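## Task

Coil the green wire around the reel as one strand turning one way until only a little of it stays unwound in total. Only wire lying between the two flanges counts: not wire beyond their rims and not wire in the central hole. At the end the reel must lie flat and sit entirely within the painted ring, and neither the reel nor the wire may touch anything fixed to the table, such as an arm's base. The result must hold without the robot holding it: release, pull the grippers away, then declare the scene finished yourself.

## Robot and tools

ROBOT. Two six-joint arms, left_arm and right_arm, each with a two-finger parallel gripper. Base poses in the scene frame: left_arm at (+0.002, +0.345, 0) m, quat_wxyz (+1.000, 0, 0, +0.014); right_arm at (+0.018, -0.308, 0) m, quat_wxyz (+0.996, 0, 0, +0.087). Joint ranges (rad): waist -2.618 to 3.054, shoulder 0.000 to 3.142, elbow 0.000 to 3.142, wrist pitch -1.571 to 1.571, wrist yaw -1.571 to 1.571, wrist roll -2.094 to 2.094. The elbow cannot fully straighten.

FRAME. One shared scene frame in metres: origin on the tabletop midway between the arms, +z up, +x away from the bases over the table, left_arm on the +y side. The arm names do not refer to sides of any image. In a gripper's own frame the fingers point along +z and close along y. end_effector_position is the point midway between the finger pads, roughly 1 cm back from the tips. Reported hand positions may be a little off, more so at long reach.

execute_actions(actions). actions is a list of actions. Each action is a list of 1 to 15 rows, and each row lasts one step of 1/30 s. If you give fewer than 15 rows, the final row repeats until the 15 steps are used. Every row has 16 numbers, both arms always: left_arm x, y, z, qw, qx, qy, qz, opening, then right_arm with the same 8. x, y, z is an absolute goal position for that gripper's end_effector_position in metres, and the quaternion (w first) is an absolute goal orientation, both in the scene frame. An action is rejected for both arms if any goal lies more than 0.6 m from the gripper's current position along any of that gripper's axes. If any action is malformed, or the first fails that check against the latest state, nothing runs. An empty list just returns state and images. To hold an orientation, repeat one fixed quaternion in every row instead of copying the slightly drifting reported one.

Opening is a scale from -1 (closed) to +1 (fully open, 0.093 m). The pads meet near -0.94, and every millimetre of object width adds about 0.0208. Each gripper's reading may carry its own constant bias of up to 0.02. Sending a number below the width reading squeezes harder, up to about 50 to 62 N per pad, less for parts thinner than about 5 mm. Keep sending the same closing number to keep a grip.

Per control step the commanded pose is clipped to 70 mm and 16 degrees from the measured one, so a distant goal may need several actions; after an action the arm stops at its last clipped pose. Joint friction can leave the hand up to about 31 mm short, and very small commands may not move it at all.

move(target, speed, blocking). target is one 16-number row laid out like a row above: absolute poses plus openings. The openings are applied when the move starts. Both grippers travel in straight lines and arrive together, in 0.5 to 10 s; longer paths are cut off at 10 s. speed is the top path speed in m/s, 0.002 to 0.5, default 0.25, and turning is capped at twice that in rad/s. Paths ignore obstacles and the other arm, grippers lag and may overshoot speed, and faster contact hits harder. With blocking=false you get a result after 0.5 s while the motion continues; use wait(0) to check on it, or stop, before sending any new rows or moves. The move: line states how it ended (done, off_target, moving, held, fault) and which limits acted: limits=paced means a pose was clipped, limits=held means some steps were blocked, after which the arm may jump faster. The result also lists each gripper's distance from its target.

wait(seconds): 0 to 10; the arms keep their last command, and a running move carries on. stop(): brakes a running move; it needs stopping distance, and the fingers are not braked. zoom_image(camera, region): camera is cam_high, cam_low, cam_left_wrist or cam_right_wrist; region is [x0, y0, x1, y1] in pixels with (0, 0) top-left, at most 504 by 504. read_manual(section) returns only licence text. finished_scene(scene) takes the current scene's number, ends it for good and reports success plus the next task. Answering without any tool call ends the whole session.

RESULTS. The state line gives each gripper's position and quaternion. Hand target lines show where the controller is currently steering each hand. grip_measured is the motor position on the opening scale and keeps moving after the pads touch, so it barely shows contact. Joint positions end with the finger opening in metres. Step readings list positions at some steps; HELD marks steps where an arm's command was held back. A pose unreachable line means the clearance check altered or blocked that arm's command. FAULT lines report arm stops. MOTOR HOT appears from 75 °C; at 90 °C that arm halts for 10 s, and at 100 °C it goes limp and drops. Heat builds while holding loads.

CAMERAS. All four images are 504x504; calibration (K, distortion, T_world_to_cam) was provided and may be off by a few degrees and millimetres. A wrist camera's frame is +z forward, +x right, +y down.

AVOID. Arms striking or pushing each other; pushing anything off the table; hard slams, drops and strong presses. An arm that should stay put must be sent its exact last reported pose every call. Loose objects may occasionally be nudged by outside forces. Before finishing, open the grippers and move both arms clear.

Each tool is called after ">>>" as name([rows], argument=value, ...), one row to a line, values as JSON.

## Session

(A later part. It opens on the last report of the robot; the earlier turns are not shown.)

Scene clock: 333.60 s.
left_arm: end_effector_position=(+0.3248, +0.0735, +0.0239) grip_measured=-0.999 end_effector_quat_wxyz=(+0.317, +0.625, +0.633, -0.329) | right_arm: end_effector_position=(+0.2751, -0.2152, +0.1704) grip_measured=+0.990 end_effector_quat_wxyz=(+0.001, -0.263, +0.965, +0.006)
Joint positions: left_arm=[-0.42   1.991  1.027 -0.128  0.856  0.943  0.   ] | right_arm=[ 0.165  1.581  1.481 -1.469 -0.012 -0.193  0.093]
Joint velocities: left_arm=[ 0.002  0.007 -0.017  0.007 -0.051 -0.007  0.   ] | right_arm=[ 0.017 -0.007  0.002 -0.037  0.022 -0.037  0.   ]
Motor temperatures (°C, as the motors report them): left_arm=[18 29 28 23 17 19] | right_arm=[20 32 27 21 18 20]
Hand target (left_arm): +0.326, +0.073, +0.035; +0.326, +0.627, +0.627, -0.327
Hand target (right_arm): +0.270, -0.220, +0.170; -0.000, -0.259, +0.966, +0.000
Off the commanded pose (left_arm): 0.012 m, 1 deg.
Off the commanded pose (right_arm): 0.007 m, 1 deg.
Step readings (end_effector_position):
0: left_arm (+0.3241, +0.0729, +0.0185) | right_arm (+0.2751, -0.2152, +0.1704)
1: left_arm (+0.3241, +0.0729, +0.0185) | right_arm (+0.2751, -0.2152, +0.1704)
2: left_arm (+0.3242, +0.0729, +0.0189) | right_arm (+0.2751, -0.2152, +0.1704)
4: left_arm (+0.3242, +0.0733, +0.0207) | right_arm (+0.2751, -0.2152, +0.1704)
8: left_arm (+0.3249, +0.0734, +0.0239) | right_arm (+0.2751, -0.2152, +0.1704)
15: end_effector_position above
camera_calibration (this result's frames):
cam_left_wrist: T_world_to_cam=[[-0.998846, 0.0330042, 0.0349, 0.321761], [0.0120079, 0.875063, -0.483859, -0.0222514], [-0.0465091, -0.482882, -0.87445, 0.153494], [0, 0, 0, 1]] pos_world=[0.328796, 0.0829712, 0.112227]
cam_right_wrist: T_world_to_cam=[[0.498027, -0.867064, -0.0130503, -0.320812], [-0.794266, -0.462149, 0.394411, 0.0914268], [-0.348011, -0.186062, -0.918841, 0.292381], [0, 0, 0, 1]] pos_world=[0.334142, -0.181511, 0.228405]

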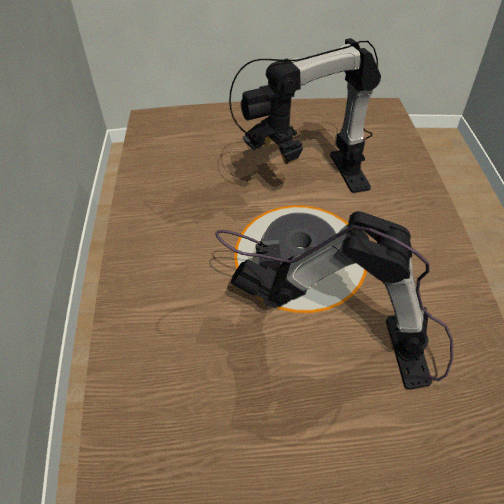

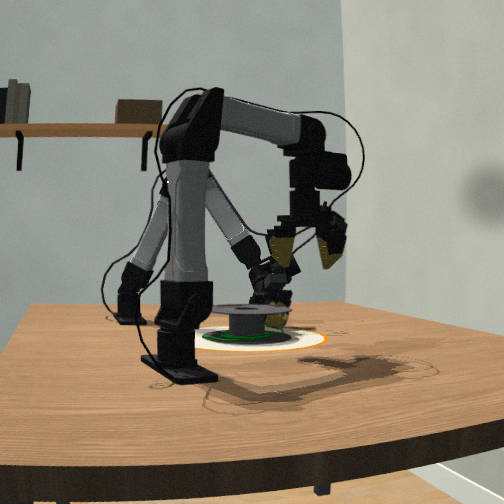

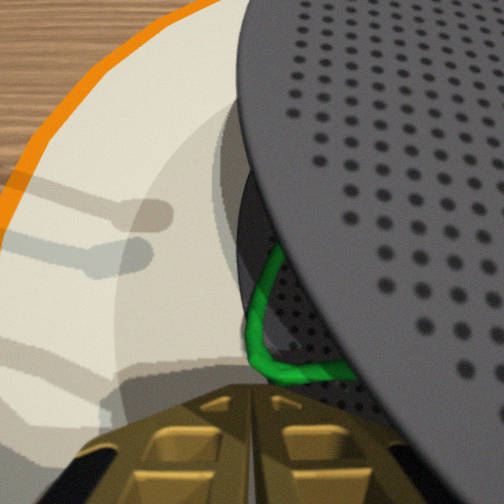

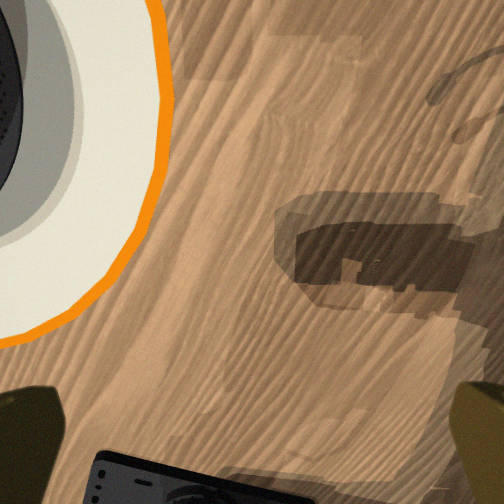

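>>> execute_actions([
  [[0.325,0.072,0.038,0.3265,0.6272,0.6272,-0.3265,-1,0.27,-0.22,0.17,0,-0.2588,0.9659,0,1],[0.324,0.070,0.037,0.3265,0.6272,0.6272,-0.3265,-1,0.27,-0.22,0.17,0,-0.2588,0.9659,0,1],[0.322,0.068,0.036,0.3265,0.6272,0.6272,-0.3265,-1,0.27,-0.22,0.17,0,-0.2588,0.9659,0,1],[0.320,0.066,0.035,0.3265,0.6272,0.6272,-0.3265,-1,0.27,-0.22,0.17,0,-0.2588,0.9659,0,1],[0.318,0.064,0.035,0.3265,0.6272,0.6272,-0.3265,-1,0.27,-0.22,0.17,0,-0.2588,0.9659,0,1],[0.316,0.062,0.035,0.3265,0.6272,0.6272,-0.3265,-1,0.27,-0.22,0.17,0,-0.2588,0.9659,0,1]],
])

Scene clock: 334.70 s.
left_arm: end_effector_position=(+0.3144, +0.0655, +0.0238) grip_measured=-0.999 end_effector_quat_wxyz=(+0.309, +0.625, +0.635, -0.332) | right_arm: end_effector_position=(+0.2751, -0.2152, +0.1704) grip_measured=+0.990 end_effector_quat_wxyz=(+0.001, -0.263, +0.965, +0.006)
Joint positions: left_arm=[-0.452  1.975  1.007 -0.114  0.842  0.907  0.   ] | right_arm=[ 0.165  1.581  1.481 -1.469 -0.012 -0.193  0.093]
Joint velocities: left_arm=[-0.017 -0.002 -0.002 -0.007  0.022 -0.022  0.   ] | right_arm=[-0.012 -0.002  0.002  0.022  0.037 -0.022 -0.   ]
Motor temperatures (°C, as the motors report them): left_arm=[18 29 28 23 17 19] | right_arm=[20 32 27 21 18 20]
Hand target (left_arm): +0.316, +0.062, +0.035; +0.326, +0.628, +0.627, -0.327
Hand target (right_arm): +0.270, -0.220, +0.170; -0.000, -0.259, +0.966, +0.000
Off the commanded pose (left_arm): 0.012 m, 2 deg.
Off the commanded pose (right_arm): 0.007 m, 1 deg.
Step readings (end_effector_position):
0: left_arm (+0.3248, +0.0735, +0.0239) | right_arm (+0.2751, -0.2152, +0.1704)
1: left_arm (+0.3248, +0.0735, +0.0239) | right_arm (+0.2751, -0.2152, +0.1704)
2: left_arm (+0.3248, +0.0735, +0.0238) | right_arm (+0.2751, -0.2152, +0.1704)
4: left_arm (+0.3245, +0.0730, +0.0235) | right_arm (+0.2751, -0.2152, +0.1704)
8: left_arm (+0.3181, +0.0686, +0.0238) | right_arm (+0.2751, -0.2152, +0.1704)
15: end_effector_position above
camera_calibration (this result's frames):
cam_left_wrist: T_world_to_cam=[[-0.997983, 0.0372692, 0.0513828, 0.310696], [0.00830762, 0.879211, -0.47636, -0.0143812], [-0.0629299, -0.474972, -0.877748, 0.153806], [0, 0, 0, 1]] pos_world=[0.319868, 0.074118, 0.112187]
cam_right_wrist: T_world_to_cam=[[0.498027, -0.867064, -0.0130503, -0.320812], [-0.794266, -0.462149, 0.394411, 0.0914268], [-0.348011, -0.186062, -0.918841, 0.292381], [0, 0, 0, 1]] pos_world=[0.334142, -0.181511, 0.228405]

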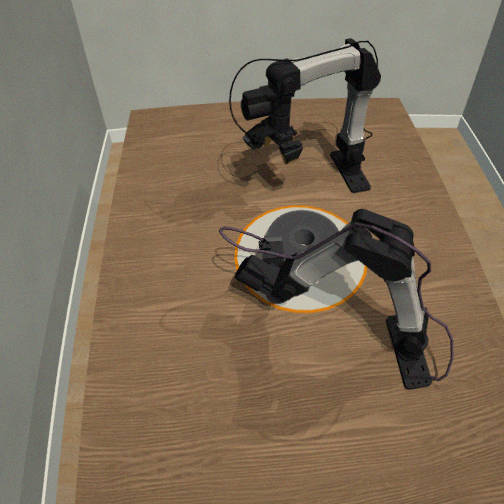

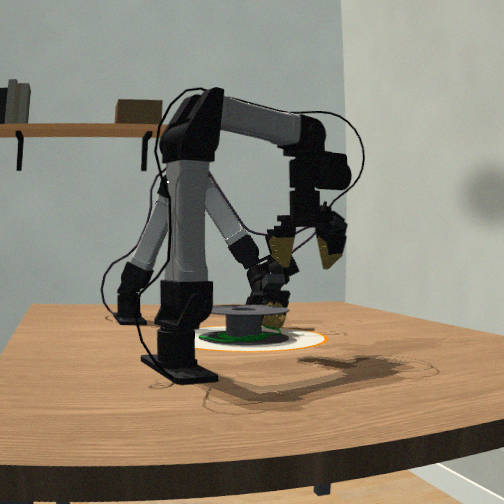

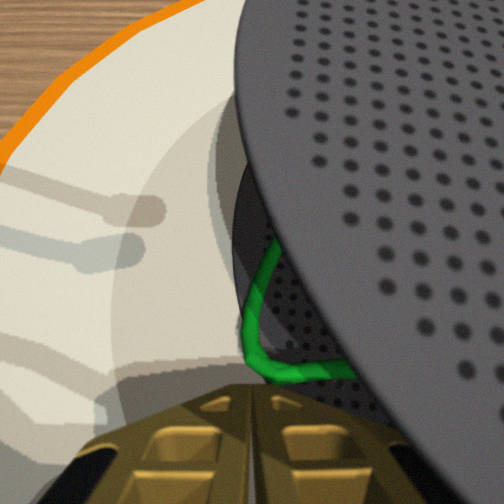

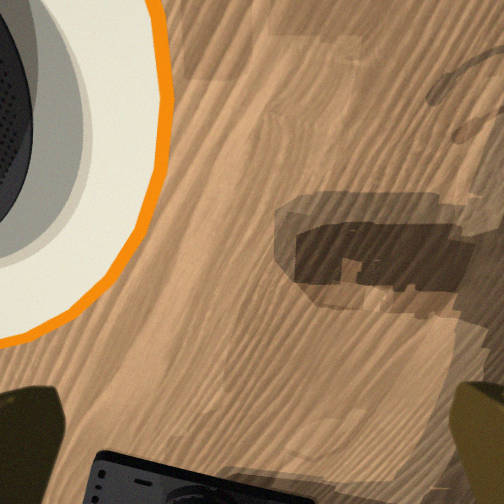

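>>> execute_actions([
  [[0.317,0.064,0.038,0.3265,0.6272,0.6272,-0.3265,-1,0.27,-0.22,0.17,0,-0.2588,0.9659,0,1],[0.318,0.066,0.041,0.3265,0.6272,0.6272,-0.3265,-1,0.27,-0.22,0.17,0,-0.2588,0.9659,0,1],[0.318,0.067,0.043,0.3265,0.6272,0.6272,-0.3265,-1,0.27,-0.22,0.17,0,-0.2588,0.9659,0,1]],
])

Scene clock: 335.57 s.
left_arm: end_effector_position=(+0.3156, +0.0651, +0.0311) grip_measured=-0.999 end_effector_quat_wxyz=(+0.316, +0.627, +0.631, -0.329) | right_arm: end_effector_position=(+0.2751, -0.2152, +0.1704) grip_measured=+0.990 end_effector_quat_wxyz=(+0.001, -0.263, +0.965, +0.006)
Joint positions: left_arm=[-0.452  1.955  1.007 -0.118  0.84   0.91   0.   ] | right_arm=[ 0.165  1.581  1.481 -1.469 -0.012 -0.193  0.093]
Joint velocities: left_arm=[-0.032 -0.012  0.002  0.022  0.007  0.037  0.   ] | right_arm=[-0.007  0.012 -0.007 -0.081 -0.037  0.066  0.001]
Motor temperatures (°C, as the motors report them): left_arm=[18 29 28 23 17 19] | right_arm=[20 32 27 21 18 20]
Hand target (left_arm): +0.318, +0.067, +0.043; +0.327, +0.627, +0.627, -0.326
Hand target (right_arm): +0.270, -0.220, +0.170; -0.000, -0.259, +0.966, +0.000
Off the commanded pose (left_arm): 0.012 m, 1 deg.
Off the commanded pose (right_arm): 0.007 m, 1 deg.
Step readings (end_effector_position):
0: left_arm (+0.3148, +0.0653, +0.0240) | right_arm (+0.2751, -0.2152, +0.1704)
1: left_arm (+0.3148, +0.0653, +0.0240) | right_arm (+0.2751, -0.2152, +0.1704)
2: left_arm (+0.3148, +0.0653, +0.0246) | right_arm (+0.2751, -0.2152, +0.1704)
4: left_arm (+0.3149, +0.0654, +0.0266) | right_arm (+0.2751, -0.2152, +0.1704)
8: left_arm (+0.3156, +0.0651, +0.0309) | right_arm (+0.2751, -0.2152, +0.1704)
15: end_effector_position above
camera_calibration (this result's frames):
cam_left_wrist: T_world_to_cam=[[-0.998705, 0.0387888, 0.0329209, 0.312177], [0.0181862, 0.876512, -0.481037, -0.0134252], [-0.0475144, -0.479815, -0.876082, 0.155518], [0, 0, 0, 1]] pos_world=[0.319406, 0.0742783, 0.119511]
cam_right_wrist: T_world_to_cam=[[0.498027, -0.867064, -0.0130503, -0.320812], [-0.794266, -0.462149, 0.394411, 0.0914268], [-0.348011, -0.186062, -0.918841, 0.292381], [0, 0, 0, 1]] pos_world=[0.334142, -0.181511, 0.228405]

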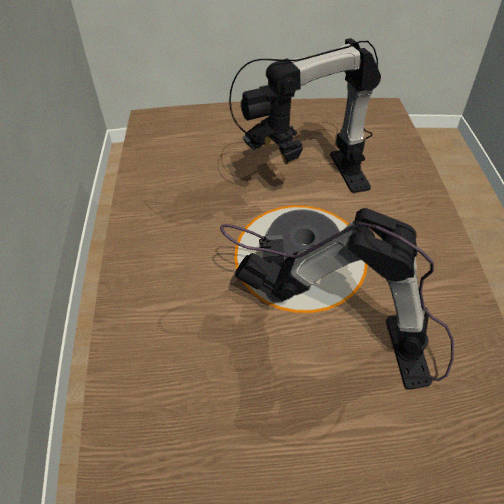

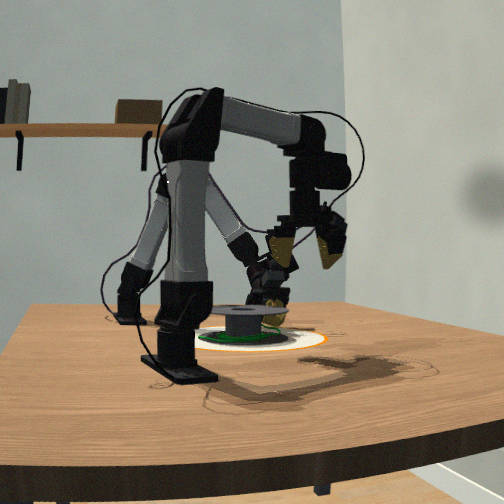

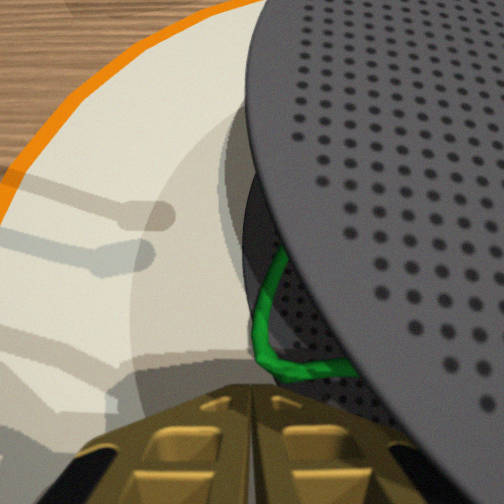

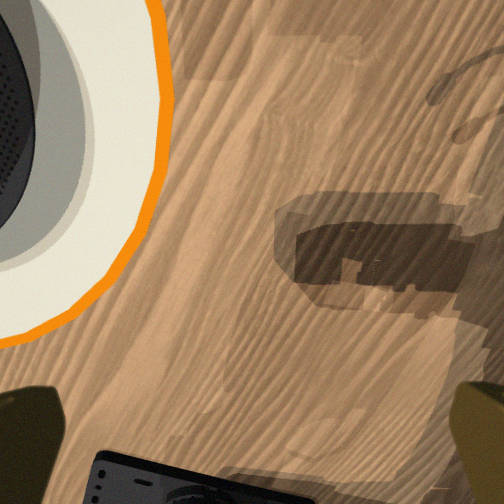

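>>> execute_actions([
  [[0.317,0.065,0.042,0.3265,0.6272,0.6272,-0.3265,-1,0.27,-0.22,0.17,0,-0.2588,0.9659,0,1],[0.315,0.063,0.041,0.3265,0.6272,0.6272,-0.3265,-1,0.27,-0.22,0.17,0,-0.2588,0.9659,0,1],[0.313,0.061,0.040,0.3265,0.6272,0.6272,-0.3265,-1,0.27,-0.22,0.17,0,-0.2588,0.9659,0,1],[0.311,0.059,0.040,0.3265,0.6272,0.6272,-0.3265,-1,0.27,-0.22,0.17,0,-0.2588,0.9659,0,1],[0.309,0.057,0.040,0.3265,0.6272,0.6272,-0.3265,-1,0.27,-0.22,0.17,0,-0.2588,0.9659,0,1],[0.307,0.055,0.040,0.3265,0.6272,0.6272,-0.3265,-1,0.27,-0.22,0.17,0,-0.2588,0.9659,0,1]],
])

Scene clock: 336.57 s.
left_arm: end_effector_position=(+0.3062, +0.0583, +0.0303) grip_measured=-0.999 end_effector_quat_wxyz=(+0.310, +0.625, +0.634, -0.332) | right_arm: end_effector_position=(+0.2751, -0.2152, +0.1704) grip_measured=+0.990 end_effector_quat_wxyz=(+0.001, -0.263, +0.965, +0.006)
Joint positions: left_arm=[-0.481  1.942  0.982 -0.091  0.829  0.869  0.   ] | right_arm=[ 0.165  1.581  1.481 -1.469 -0.012 -0.193  0.093]
Joint velocities: left_arm=[-0.002  0.002  0.007 -0.066 -0.037 -0.022  0.   ] | right_arm=[-0.012 -0.012 -0.012  0.051 -0.037 -0.007  0.   ]
Motor temperatures (°C, as the motors report them): left_arm=[18 30 28 23 17 19] | right_arm=[20 32 26 21 18 20]
Hand target (left_arm): +0.307, +0.055, +0.040; +0.326, +0.628, +0.627, -0.327
Hand target (right_arm): +0.270, -0.220, +0.170; -0.000, -0.259, +0.966, +0.000
Off the commanded pose (left_arm): 0.010 m, 2 deg.
Off the commanded pose (right_arm): 0.007 m, 1 deg.
Step readings (end_effector_position):
0: left_arm (+0.3156, +0.0651, +0.0311) | right_arm (+0.2751, -0.2152, +0.1704)
1: left_arm (+0.3156, +0.0651, +0.0311) | right_arm (+0.2751, -0.2152, +0.1704)
2: left_arm (+0.3156, +0.0652, +0.0310) | right_arm (+0.2751, -0.2152, +0.1704)
4: left_arm (+0.3152, +0.0650, +0.0305) | right_arm (+0.2751, -0.2152, +0.1704)
8: left_arm (+0.3097, +0.0614, +0.0307) | right_arm (+0.2751, -0.2152, +0.1704)
15: end_effector_position above
camera_calibration (this result's frames):
cam_left_wrist: T_world_to_cam=[[-0.998109, 0.037754, 0.0485038, 0.302539], [0.00994769, 0.877943, -0.478662, -0.00525876], [-0.060655, -0.477274, -0.876658, 0.154978], [0, 0, 0, 1]] pos_world=[0.31142, 0.0671618, 0.118671]
cam_right_wrist: T_world_to_cam=[[0.498027, -0.867064, -0.0130503, -0.320812], [-0.794266, -0.462149, 0.394411, 0.0914268], [-0.348011, -0.186062, -0.918841, 0.292381], [0, 0, 0, 1]] pos_world=[0.334142, -0.181511, 0.228405]

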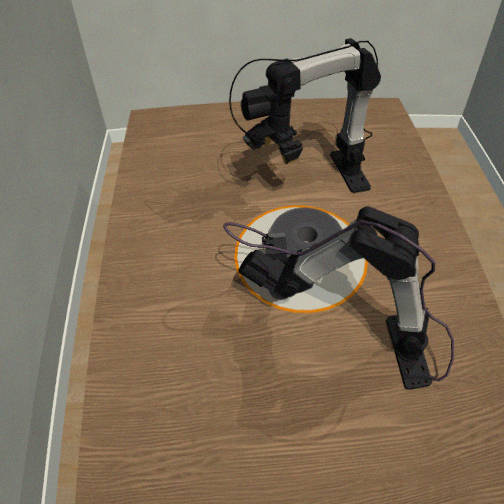

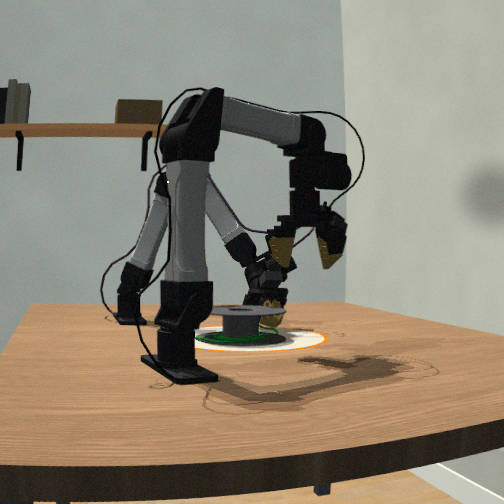

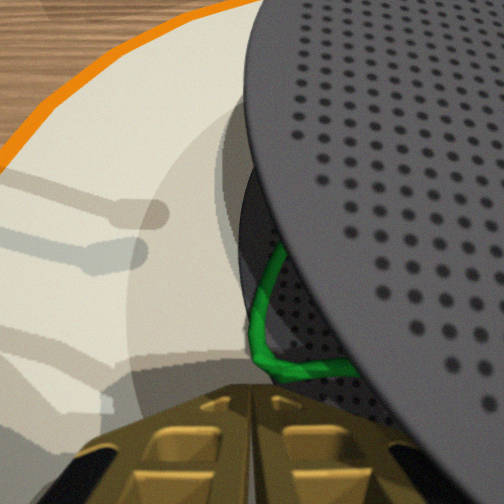

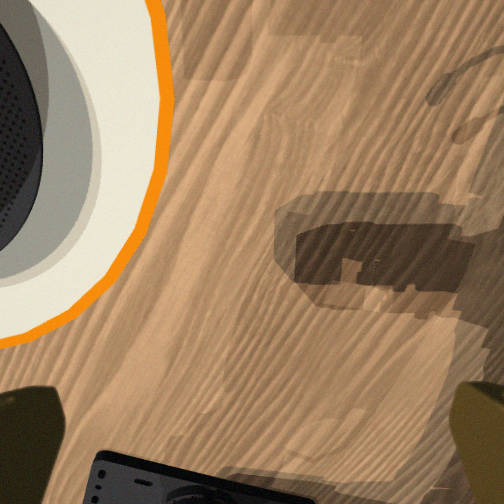

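>>> move(target=[0.312,0.062,0.042,0.3265,0.6272,0.6272,-0.3265,-1,0.190,-0.057,0.11,0,0.1736,0.9848,0,1], speed=0.2)

Scene clock: 340.23 s.
left_arm: end_effector_position=(+0.3084, +0.0606, +0.0303) grip_measured=-0.999 end_effector_quat_wxyz=(+0.314, +0.627, +0.633, -0.329) | right_arm: end_effector_position=(+0.1884, -0.0629, +0.1153) grip_measured=+0.990 end_effector_quat_wxyz=(+0.002, +0.173, +0.985, -0.004)
Joint positions: left_arm=[-0.473  1.942  0.982 -0.09   0.829  0.882  0.   ] | right_arm=[ 0.794  1.677  1.364 -1.263  0.007  1.316  0.093]
Joint velocities: left_arm=[-0.007 -0.012  0.012  0.007 -0.066  0.007  0.   ] | right_arm=[-0.007 -0.012  0.007  0.007  0.007  0.051 -0.001]
Motor temperatures (°C, as the motors report them): left_arm=[18 31 28 23 17 19] | right_arm=[20 32 26 21 18 20]
Hand target (left_arm): +0.312, +0.062, +0.042; +0.326, +0.627, +0.627, -0.326
Hand target (right_arm): +0.190, -0.061, +0.110; +0.007, +0.173, +0.985, -0.010
Off the commanded pose (left_arm): 0.012 m, 2 deg.
Off the commanded pose (right_arm): 0.008 m, 0 deg.
move: off_target (left_arm)
camera_calibration (this result's frames):
cam_left_wrist: T_world_to_cam=[[-0.998578, 0.0377429, 0.037656, 0.305097], [0.0151175, 0.87775, -0.478881, -0.00891753], [-0.0511269, -0.477631, -0.877072, 0.153284], [0, 0, 0, 1]] pos_world=[0.312635, 0.0695254, 0.118682]
cam_right_wrist: T_world_to_cam=[[-0.351082, -0.936328, 0.00564816, 0.0071412], [-0.859887, 0.324796, 0.393829, 0.176579], [-0.370588, 0.13341, -0.919166, 0.264357], [0, 0, 0, 1]] pos_world=[0.252313, -0.0859335, 0.173406]

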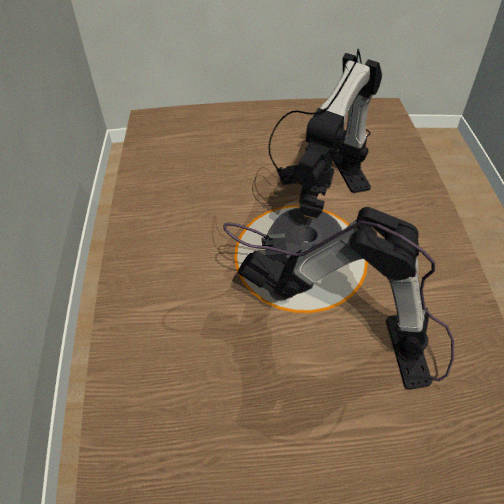

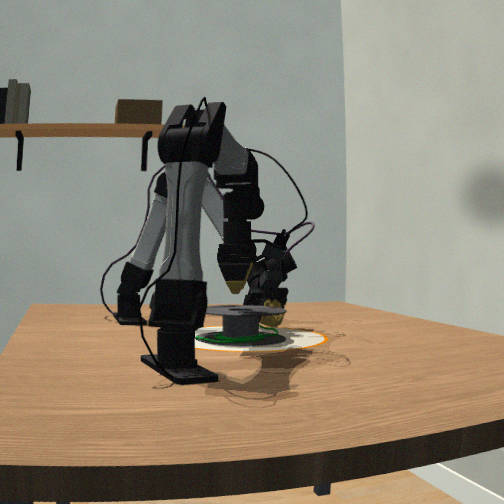

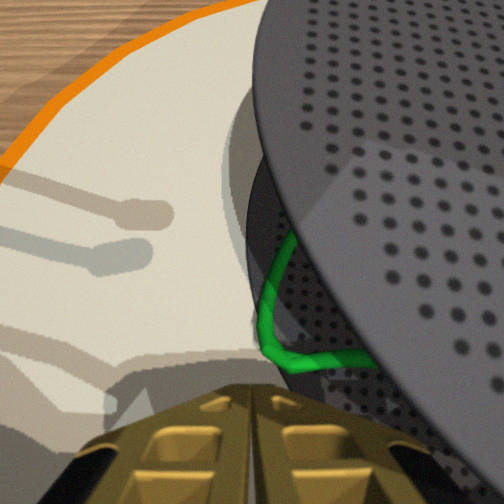

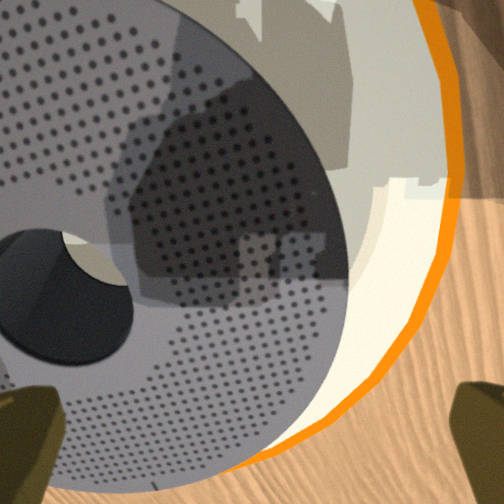

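>>> execute_actions([
  [[0.312,0.062,0.042,0.3265,0.6272,0.6272,-0.3265,-1,0.193,-0.066,0.10,0,0.1736,0.9848,0,1],[0.312,0.062,0.042,0.3265,0.6272,0.6272,-0.3265,-1,0.195,-0.067,0.095,0,0.1736,0.9848,0,1],[0.312,0.062,0.042,0.3265,0.6272,0.6272,-0.3265,-1,0.196,-0.068,0.09,0,0.1736,0.9848,0,1]],
  [[0.312,0.062,0.042,0.3265,0.6272,0.6272,-0.3265,-1,0.196,-0.068,0.085,0,0.1736,0.9848,0,1]],
])

Scene clock: 342.23 s.
left_arm: end_effector_position=(+0.3084, +0.0606, +0.0303) grip_measured=-0.999 end_effector_quat_wxyz=(+0.314, +0.627, +0.633, -0.329) | right_arm: end_effector_position=(+0.1966, -0.0651, +0.0937) grip_measured=+0.990 end_effector_quat_wxyz=(+0.007, +0.172, +0.985, +0.006)
Joint positions: left_arm=[-0.473  1.942  0.982 -0.09   0.829  0.882  0.   ] | right_arm=[ 0.768  1.676  1.277 -1.154  0.007  1.288  0.093]
Joint velocities: left_arm=[-0.007 -0.017 -0.007  0.022 -0.037 -0.022  0.   ] | right_arm=[ 0.002 -0.012 -0.012  0.007 -0.007 -0.066  0.   ]
Motor temperatures (°C, as the motors report them): left_arm=[18 31 28 23 17 19] | right_arm=[20 32 26 21 18 20]
Hand target (left_arm): +0.312, +0.062, +0.042; +0.326, +0.627, +0.627, -0.326
Hand target (right_arm): +0.196, -0.068, +0.085; -0.000, +0.174, +0.985, +0.000
Off the commanded pose (left_arm): 0.012 m, 2 deg.
Off the commanded pose (right_arm): 0.009 m, 1 deg.
Step readings (end_effector_position; steps 1 to 15: 1st action; 16 to 30: 2nd action):
0: left_arm (+0.3084, +0.0606, +0.0303) | right_arm (+0.1885, -0.0629, +0.1153)
1: left_arm (+0.3084, +0.0606, +0.0303) | right_arm (+0.1890, -0.0627, +0.1138)
2: left_arm (+0.3084, +0.0606, +0.0303) | right_arm (+0.1899, -0.0632, +0.1109)
4: left_arm (+0.3084, +0.0606, +0.0303) | right_arm (+0.1912, -0.0673, +0.1025)
8: left_arm (+0.3084, +0.0606, +0.0303) | right_arm (+0.1922, -0.0712, +0.0964)
15: left_arm (+0.3084, +0.0606, +0.0303) | right_arm (+0.1952, -0.0670, +0.0964)
16: left_arm (+0.3084, +0.0606, +0.0303) | right_arm (+0.1954, -0.0666, +0.0960)
17: left_arm (+0.3084, +0.0606, +0.0303) | right_arm (+0.1958, -0.0662, +0.0955)
19: left_arm (+0.3084, +0.0606, +0.0303) | right_arm (+0.1957, -0.0664, +0.0941)
23: left_arm (+0.3084, +0.0606, +0.0303) | right_arm (+0.1960, -0.0659, +0.0937)
30: end_effector_position above
camera_calibration (this result's frames):
cam_left_wrist: T_world_to_cam=[[-0.998581, 0.0379663, 0.0373472, 0.305094], [0.0154618, 0.877743, -0.478882, -0.00902329], [-0.0509626, -0.477624, -0.877085, 0.153234], [0, 0, 0, 1]] pos_world=[0.31261, 0.069525, 0.118683]
cam_right_wrist: T_world_to_cam=[[-0.349222, -0.936894, -0.0165199, 0.00980161], [-0.865886, 0.315915, 0.387864, 0.194029], [-0.358169, 0.149755, -0.921568, 0.246644], [0, 0, 0, 1]] pos_world=[0.25977, -0.0890498, 0.152204]

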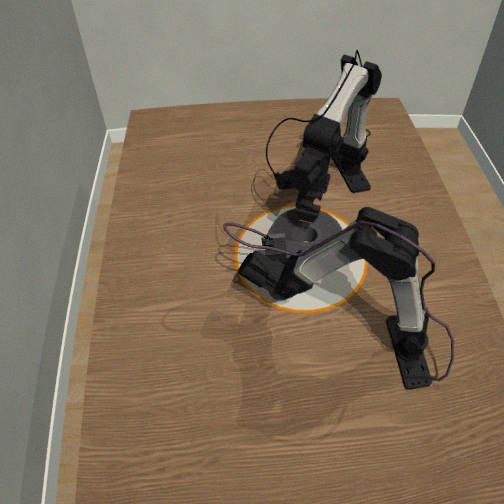

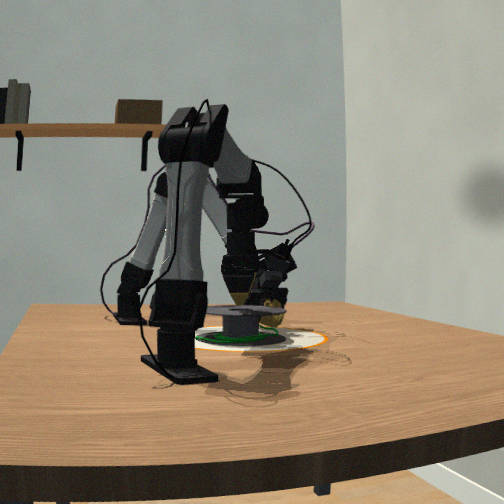

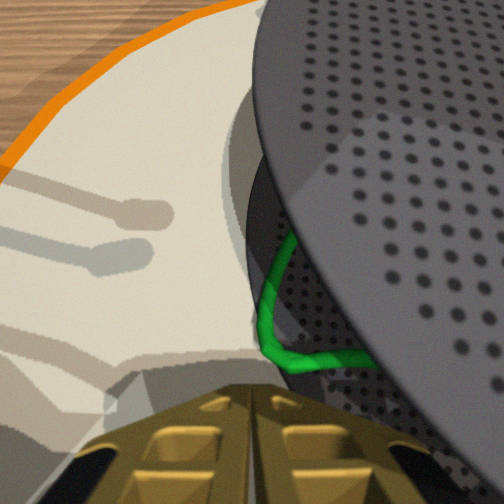

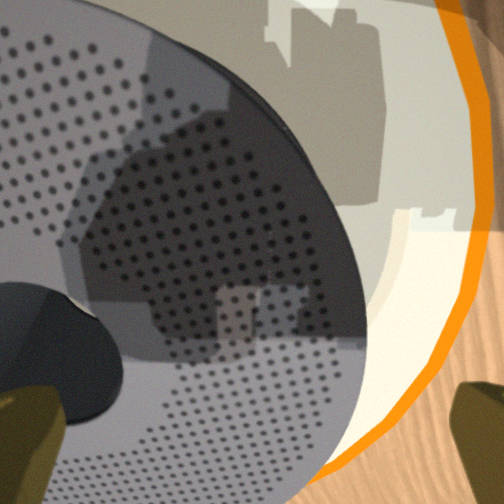

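>>> execute_actions([
  [[0.312,0.062,0.042,0.3265,0.6272,0.6272,-0.3265,-1,0.195,-0.068,0.078,0,0.1736,0.9848,0,1],[0.312,0.062,0.042,0.3265,0.6272,0.6272,-0.3265,-1,0.195,-0.068,0.072,0,0.1736,0.9848,0,1],[0.312,0.062,0.042,0.3265,0.6272,0.6272,-0.3265,-1,0.195,-0.068,0.066,0,0.1736,0.9848,0,1],[0.312,0.062,0.042,0.3265,0.6272,0.6272,-0.3265,-1,0.195,-0.068,0.060,0,0.1736,0.9848,0,1],[0.312,0.062,0.042,0.3265,0.6272,0.6272,-0.3265,-1,0.195,-0.068,0.054,0,0.1736,0.9848,0,1],[0.312,0.062,0.042,0.3265,0.6272,0.6272,-0.3265,-1,0.195,-0.068,0.048,0,0.1736,0.9848,0,1],[0.312,0.062,0.042,0.3265,0.6272,0.6272,-0.3265,-1,0.195,-0.068,0.046,0,0.1736,0.9848,0,1]],
])

Scene clock: 343.40 s.
left_arm: end_effector_position=(+0.3087, +0.0609, +0.0303) grip_measured=-0.999 end_effector_quat_wxyz=(+0.314, +0.627, +0.633, -0.329) | right_arm: end_effector_position=(+0.1949, -0.0673, +0.0670) grip_measured=+0.990 end_effector_quat_wxyz=(+0.008, +0.173, +0.985, +0.010)
Joint positions: left_arm=[-0.472  1.942  0.982 -0.09   0.829  0.883  0.   ] | right_arm=[ 0.767  1.681  1.174 -1.039  0.005  1.288  0.093]
Joint velocities: left_arm=[-0.007  0.002 -0.017 -0.037  0.022  0.022  0.   ] | right_arm=[-0.012 -0.007 -0.002 -0.007 -0.022 -0.066 -0.001]
Motor temperatures (°C, as the motors report them): left_arm=[18 31 28 23 17 19] | right_arm=[20 31 26 21 18 20]
Hand target (left_arm): +0.312, +0.062, +0.042; +0.326, +0.627, +0.627, -0.326
Hand target (right_arm): +0.194, -0.070, +0.047; -0.000, +0.174, +0.985, -0.000
Off the commanded pose (left_arm): 0.012 m, 2 deg.
Off the commanded pose (right_arm): 0.021 m, 1 deg.
Step readings (end_effector_position):
0: left_arm (+0.3084, +0.0606, +0.0303) | right_arm (+0.1967, -0.0649, +0.0937)
1: left_arm (+0.3084, +0.0606, +0.0303) | right_arm (+0.1967, -0.0649, +0.0926)
2: left_arm (+0.3084, +0.0606, +0.0303) | right_arm (+0.1967, -0.0649, +0.0905)
4: left_arm (+0.3084, +0.0606, +0.0303) | right_arm (+0.1950, -0.0673, +0.0823)
8: left_arm (+0.3084, +0.0606, +0.0303) | right_arm (+0.1926, -0.0705, +0.0683)
15: end_effector_position above
camera_calibration (this result's frames):
cam_left_wrist: T_world_to_cam=[[-0.998627, 0.0370469, 0.0370383, 0.305485], [0.0148015, 0.877755, -0.478882, -0.00913281], [-0.0502517, -0.477676, -0.877098, 0.153202], [0, 0, 0, 1]] pos_world=[0.312899, 0.0698798, 0.118685]
cam_right_wrist: T_world_to_cam=[[-0.349849, -0.936508, -0.0236449, 0.00732096], [-0.866629, 0.313953, 0.387799, 0.203613], [-0.355754, 0.156163, -0.92144, 0.221695], [0, 0, 0, 1]] pos_world=[0.257887, -0.0916893, 0.125491]

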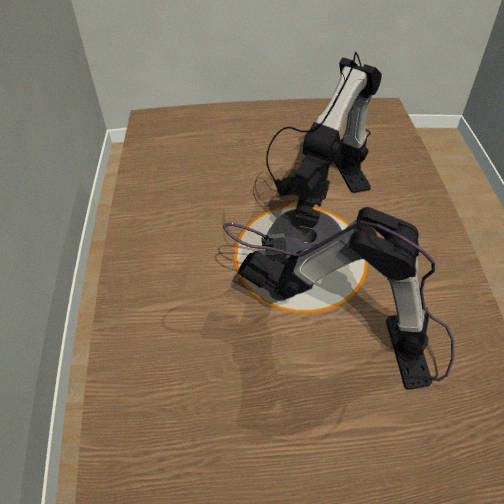

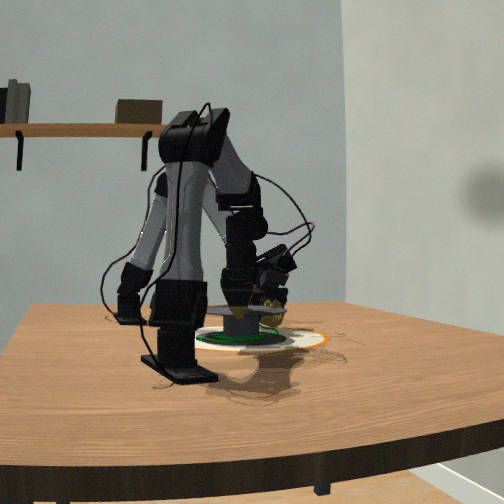

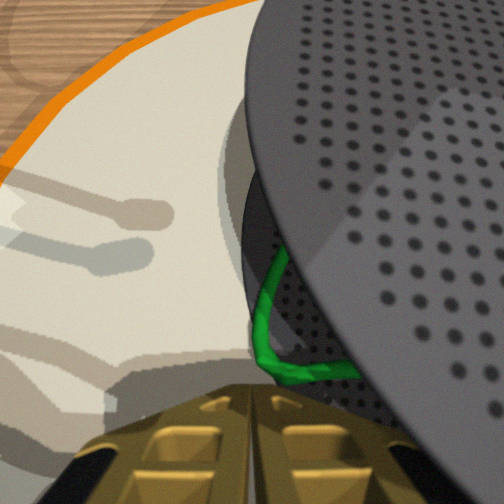

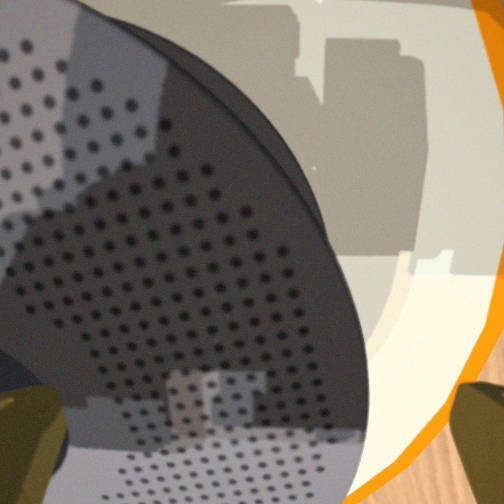

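>>> execute_actions([
  [[0.312,0.062,0.042,0.3265,0.6272,0.6272,-0.3265,-1,0.195,-0.068,0.075,0,0.1736,0.9848,0,1],[0.312,0.062,0.042,0.3265,0.6272,0.6272,-0.3265,-1,0.196,-0.066,0.078,0,0.1736,0.9848,0,1],[0.312,0.062,0.042,0.3265,0.6272,0.6272,-0.3265,-1,0.197,-0.063,0.078,0,0.1736,0.9848,0,1],[0.312,0.062,0.042,0.3265,0.6272,0.6272,-0.3265,-1,0.198,-0.060,0.078,0,0.1736,0.9848,0,1],[0.312,0.062,0.042,0.3265,0.6272,0.6272,-0.3265,-1,0.199,-0.058,0.078,0,0.1736,0.9848,0,1]],
])

Scene clock: 344.53 s.
left_arm: end_effector_position=(+0.3088, +0.0611, +0.0303) grip_measured=-0.999 end_effector_quat_wxyz=(+0.314, +0.626, +0.633, -0.329) | right_arm: end_effector_position=(+0.2009, -0.0590, +0.0793) grip_measured=+0.990 end_effector_quat_wxyz=(+0.007, +0.173, +0.985, +0.009)
Joint positions: left_arm=[-0.472  1.942  0.982 -0.09   0.829  0.883  0.   ] | right_arm=[ 0.767  1.711  1.258 -1.096  0.005  1.289  0.093]
Joint velocities: left_arm=[-0.007 -0.007  0.007 -0.007 -0.037 -0.037  0.   ] | right_arm=[-0.002 -0.027  0.007 -0.051 -0.095 -0.022  0.001]
Motor temperatures (°C, as the motors report them): left_arm=[18 32 28 23 17 19] | right_arm=[20 31 26 21 18 20]
Hand target (left_arm): +0.312, +0.062, +0.042; +0.326, +0.627, +0.627, -0.327
Hand target (right_arm): +0.199, -0.058, +0.078; +0.000, +0.174, +0.985, +0.000
Off the commanded pose (left_arm): 0.012 m, 2 deg.
Off the commanded pose (right_arm): 0.002 m, 1 deg.
Step readings (end_effector_position):
0: left_arm (+0.3088, +0.0611, +0.0303) | right_arm (+0.1949, -0.0672, +0.0670)
1: left_arm (+0.3088, +0.0611, +0.0303) | right_arm (+0.1950, -0.0671, +0.0686)
2: left_arm (+0.3088, +0.0611, +0.0303) | right_arm (+0.1954, -0.0665, +0.0707)
4: left_arm (+0.3088, +0.0611, +0.0303) | right_arm (+0.1976, -0.0635, +0.0761)
8: left_arm (+0.3088, +0.0611, +0.0303) | right_arm (+0.2029, -0.0563, +0.0810)
15: end_effector_position above
camera_calibration (this result's frames):
cam_left_wrist: T_world_to_cam=[[-0.998641, 0.036666, 0.0370383, 0.305616], [0.0144666, 0.87776, -0.478882, -0.00913397], [-0.0500694, -0.477695, -0.877098, 0.153208], [0, 0, 0, 1]] pos_world=[0.313004, 0.0699984, 0.118685]
cam_right_wrist: T_world_to_cam=[[-0.350246, -0.936429, -0.0207104, 0.0172868], [-0.865808, 0.315238, 0.388588, 0.201318], [-0.357356, 0.154033, -0.921179, 0.234039], [0, 0, 0, 1]] pos_world=[0.263993, -0.0833248, 0.137721]

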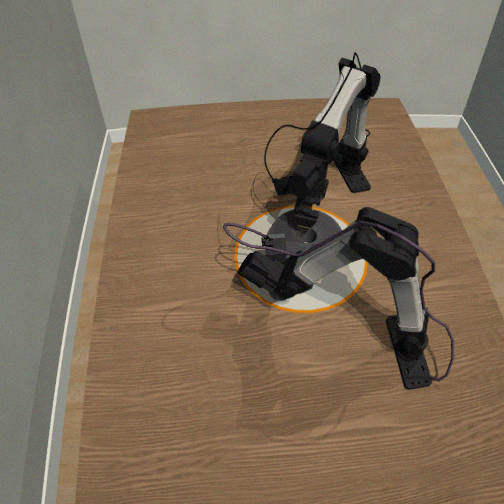

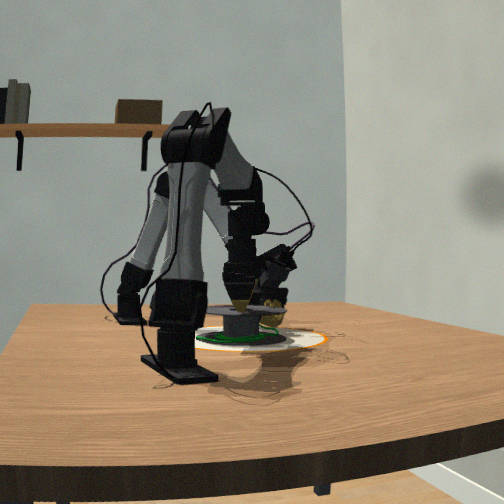

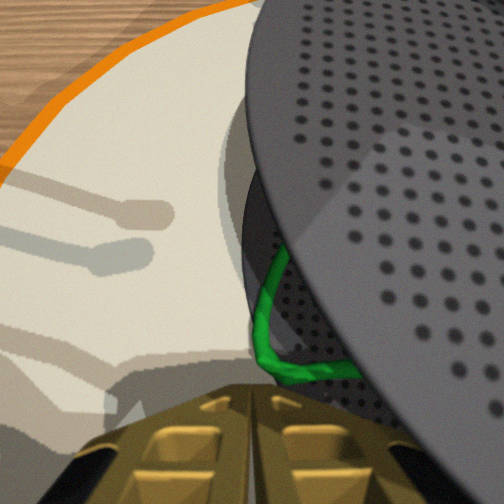

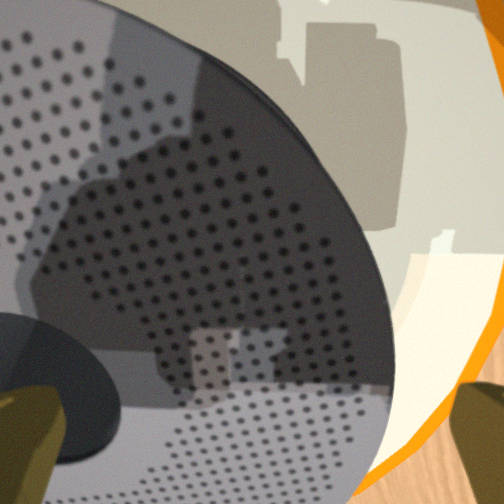

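Now descend and close.

>>> execute_actions([
  [[0.312,0.062,0.042,0.3265,0.6272,0.6272,-0.3265,-1,0.199,-0.059,0.072,0,0.1736,0.9848,0,1],[0.312,0.062,0.042,0.3265,0.6272,0.6272,-0.3265,-1,0.199,-0.059,0.066,0,0.1736,0.9848,0,1],[0.312,0.062,0.042,0.3265,0.6272,0.6272,-0.3265,-1,0.199,-0.059,0.060,0,0.1736,0.9848,0,1],[0.312,0.062,0.042,0.3265,0.6272,0.6272,-0.3265,-1,0.199,-0.059,0.054,0,0.1736,0.9848,0,1],[0.312,0.062,0.042,0.3265,0.6272,0.6272,-0.3265,-1,0.199,-0.059,0.048,0,0.1736,0.9848,0,1],[0.312,0.062,0.042,0.3265,0.6272,0.6272,-0.3265,-1,0.199,-0.059,0.046,0,0.1736,0.9848,0,1]],
  [[0.312,0.062,0.042,0.3265,0.6272,0.6272,-0.3265,-1,0.199,-0.059,0.046,0,0.1736,0.9848,0,1]],
])

Scene clock: 346.00 s.
left_arm: end_effector_position=(+0.3088, +0.0611, +0.0303) grip_measured=-0.999 end_effector_quat_wxyz=(+0.314, +0.627, +0.633, -0.329) | right_arm: end_effector_position=(+0.2018, -0.0568, +0.0565) grip_measured=+0.990 end_effector_quat_wxyz=(+0.006, +0.173, +0.985, +0.010)
Joint positions: left_arm=[-0.472  1.942  0.982 -0.09   0.829  0.883  0.   ] | right_arm=[ 0.767  1.739  1.198 -1.005  0.002  1.289  0.093]
Joint velocities: left_arm=[-0.007 -0.012 -0.027 -0.007 -0.007  0.037  0.   ] | right_arm=[-0.007 -0.002  0.007  0.022 -0.095 -0.066  0.   ]
Motor temperatures (°C, as the motors report them): left_arm=[18 32 28 23 17 19] | right_arm=[20 31 26 21 18 20]
Hand target (left_arm): +0.312, +0.062, +0.042; +0.326, +0.627, +0.627, -0.326
Hand target (right_arm): +0.199, -0.059, +0.046; -0.000, +0.174, +0.985, -0.000
Off the commanded pose (left_arm): 0.012 m, 2 deg.
Off the commanded pose (right_arm): 0.011 m, 1 deg.
Step readings (end_effector_position; steps 1 to 15: 1st action; 16 to 30: 2nd action):
0: left_arm (+0.3088, +0.0611, +0.0303) | right_arm (+0.2003, -0.0598, +0.0792)
1: left_arm (+0.3088, +0.0611, +0.0303) | right_arm (+0.2003, -0.0598, +0.0792)
2: left_arm (+0.3088, +0.0611, +0.0303) | right_arm (+0.2006, -0.0595, +0.0792)
4: left_arm (+0.3088, +0.0611, +0.0303) | right_arm (+0.2013, -0.0585, +0.0766)
8: left_arm (+0.3088, +0.0611, +0.0303) | right_arm (+0.1987, -0.0618, +0.0608)
15: left_arm (+0.3088, +0.0611, +0.0303) | right_arm (+0.2011, -0.0579, +0.0565)
16: left_arm (+0.3088, +0.0611, +0.0303) | right_arm (+0.2012, -0.0577, +0.0565)
17: left_arm (+0.3088, +0.0611, +0.0303) | right_arm (+0.2014, -0.0574, +0.0565)
19: left_arm (+0.3088, +0.0611, +0.0303) | right_arm (+0.2016, -0.0572, +0.0565)
23: left_arm (+0.3088, +0.0611, +0.0303) | right_arm (+0.2017, -0.0570, +0.0565)
30: end_effector_position above
camera_calibration (this result's frames):
cam_left_wrist: T_world_to_cam=[[-0.998644, 0.0368894, 0.0367295, 0.305613], [0.0148108, 0.877754, -0.478882, -0.00923991], [-0.0499051, -0.477689, -0.877111, 0.153157], [0, 0, 0, 1]] pos_world=[0.312979, 0.0699979, 0.118686]
cam_right_wrist: T_world_to_cam=[[-0.350563, -0.936238, -0.0237371, 0.019454], [-0.865273, 0.314085, 0.39071, 0.21], [-0.358342, 0.157507, -0.920208, 0.213447], [0, 0, 0, 1]] pos_world=[0.265014, -0.0813635, 0.114828]

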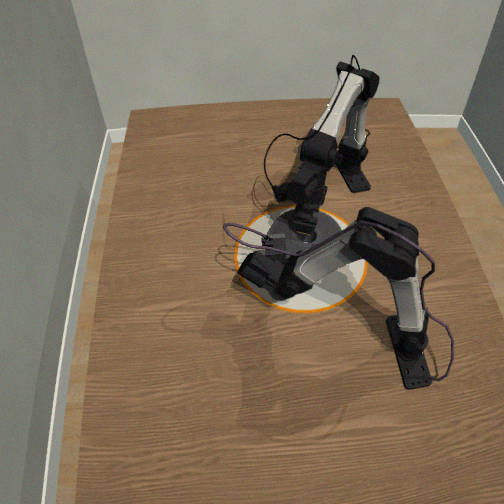

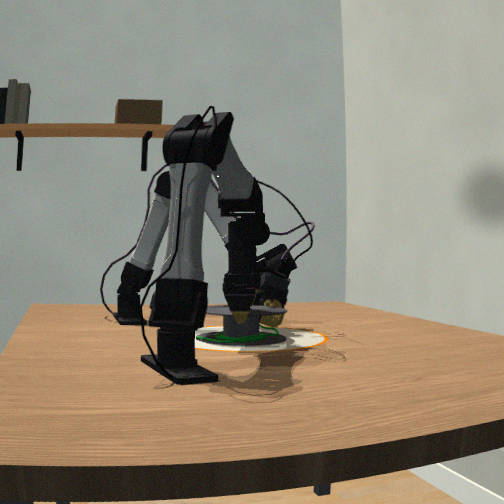

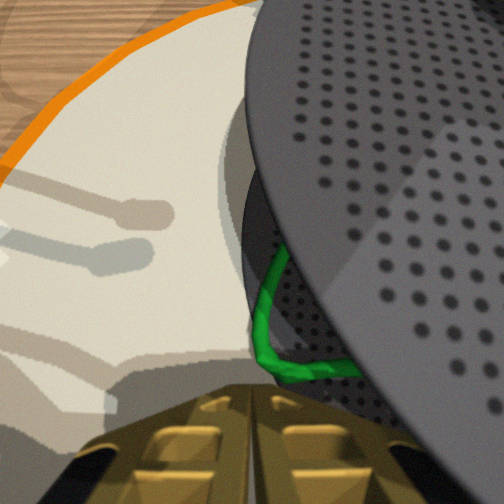

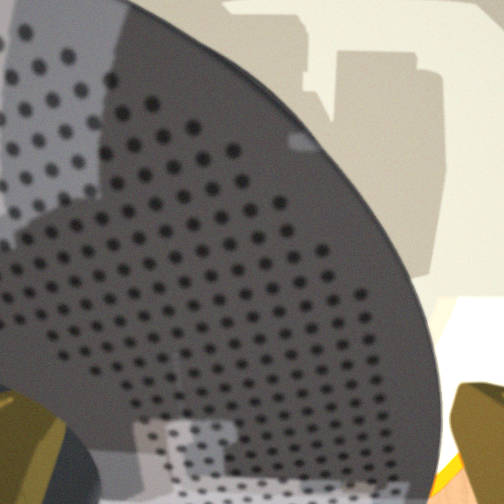

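>>> execute_actions([
  [[0.312,0.062,0.042,0.3265,0.6272,0.6272,-0.3265,-1,0.201,-0.057,0.052,0,0.1736,0.9848,0,0.2]],
  [[0.312,0.062,0.042,0.3265,0.6272,0.6272,-0.3265,-1,0.201,-0.057,0.058,0,0.1736,0.9848,0,0.2]],
])

Scene clock: 347.50 s.
left_arm: end_effector_position=(+0.3089, +0.0612, +0.0303) grip_measured=-0.999 end_effector_quat_wxyz=(+0.315, +0.626, +0.633, -0.329) | right_arm: end_effector_position=(+0.2017, -0.0561, +0.0566) grip_measured=+0.447 end_effector_quat_wxyz=(+0.005, +0.172, +0.985, +0.012)
Joint positions: left_arm=[-0.471  1.942  0.982 -0.09   0.829  0.883  0.   ] | right_arm=[ 0.767  1.739  1.198 -1.004 -0.001  1.287  0.067]
Joint velocities: left_arm=[ 0.012 -0.017  0.007 -0.081 -0.022  0.051  0.   ] | right_arm=[ 0.012 -0.007 -0.017 -0.007 -0.037 -0.095 -0.   ]
Motor temperatures (°C, as the motors report them): left_arm=[18 32 28 23 17 19] | right_arm=[20 31 26 21 18 20]
Hand target (left_arm): +0.312, +0.062, +0.042; +0.326, +0.627, +0.627, -0.326
Hand target (right_arm): +0.201, -0.057, +0.058; +0.000, +0.174, +0.985, +0.000
Off the commanded pose (left_arm): 0.012 m, 2 deg.
Off the commanded pose (right_arm): 0.002 m, 1 deg.
Step readings (end_effector_position; steps 1 to 15: 1st action; 16 to 30: 2nd action):
0: left_arm (+0.3088, +0.0611, +0.0303) | right_arm (+0.2018, -0.0568, +0.0565)
1: left_arm (+0.3088, +0.0611, +0.0303) | right_arm (+0.2018, -0.0568, +0.0565)
2: left_arm (+0.3088, +0.0611, +0.0303) | right_arm (+0.2018, -0.0563, +0.0566)
4: left_arm (+0.3089, +0.0612, +0.0303) | right_arm (+0.2017, -0.0561, +0.0566)
8: left_arm (+0.3089, +0.0612, +0.0303) | right_arm (+0.2017, -0.0561, +0.0566)
15: left_arm (+0.3089, +0.0612, +0.0303) | right_arm (+0.2017, -0.0561, +0.0566)
16: left_arm (+0.3089, +0.0612, +0.0303) | right_arm (+0.2017, -0.0561, +0.0566)
17: left_arm (+0.3089, +0.0612, +0.0303) | right_arm (+0.2017, -0.0561, +0.0566)
19: left_arm (+0.3089, +0.0612, +0.0303) | right_arm (+0.2017, -0.0561, +0.0566)
23: left_arm (+0.3089, +0.0612, +0.0303) | right_arm (+0.2017, -0.0561, +0.0566)
30: end_effector_position above
camera_calibration (this result's frames):
cam_left_wrist: T_world_to_cam=[[-0.998658, 0.0365084, 0.0367295, 0.305744], [0.014476, 0.87776, -0.478882, -0.00924108], [-0.0497229, -0.477708, -0.877111, 0.153163], [0, 0, 0, 1]] pos_world=[0.313083, 0.0701164, 0.118686]
cam_right_wrist: T_world_to_cam=[[-0.348737, -0.936846, -0.0264836, 0.0198375], [-0.865263, 0.310975, 0.39321, 0.209256], [-0.360141, 0.160042, -0.919067, 0.213802], [0, 0, 0, 1]] pos_world=[0.264979, -0.0807061, 0.114743]

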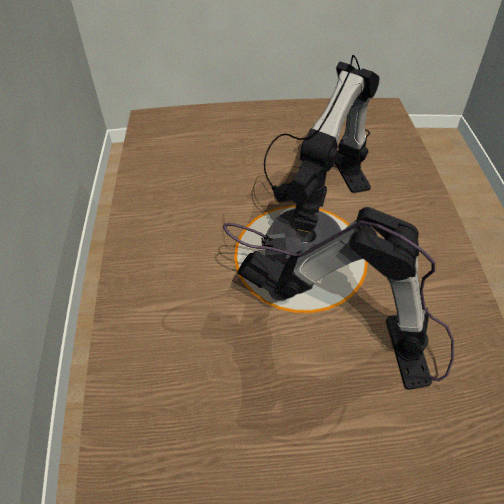

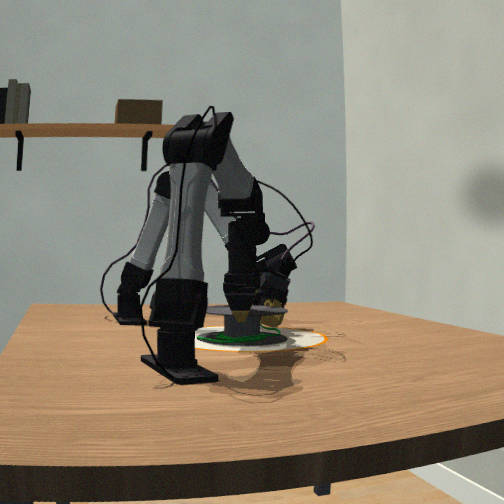

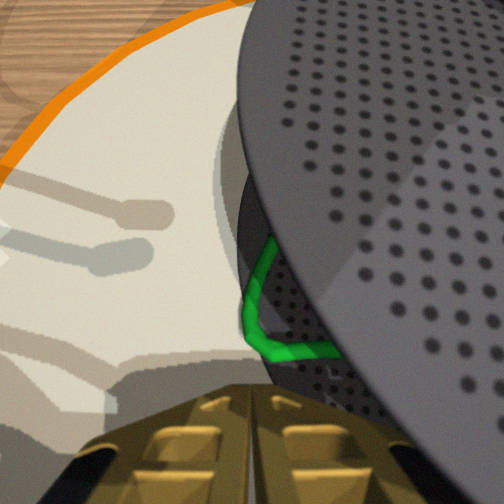

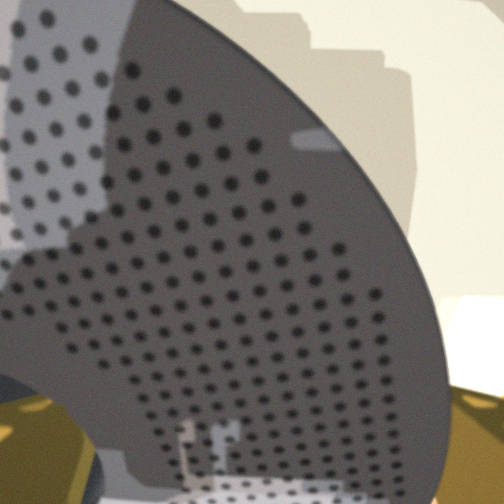

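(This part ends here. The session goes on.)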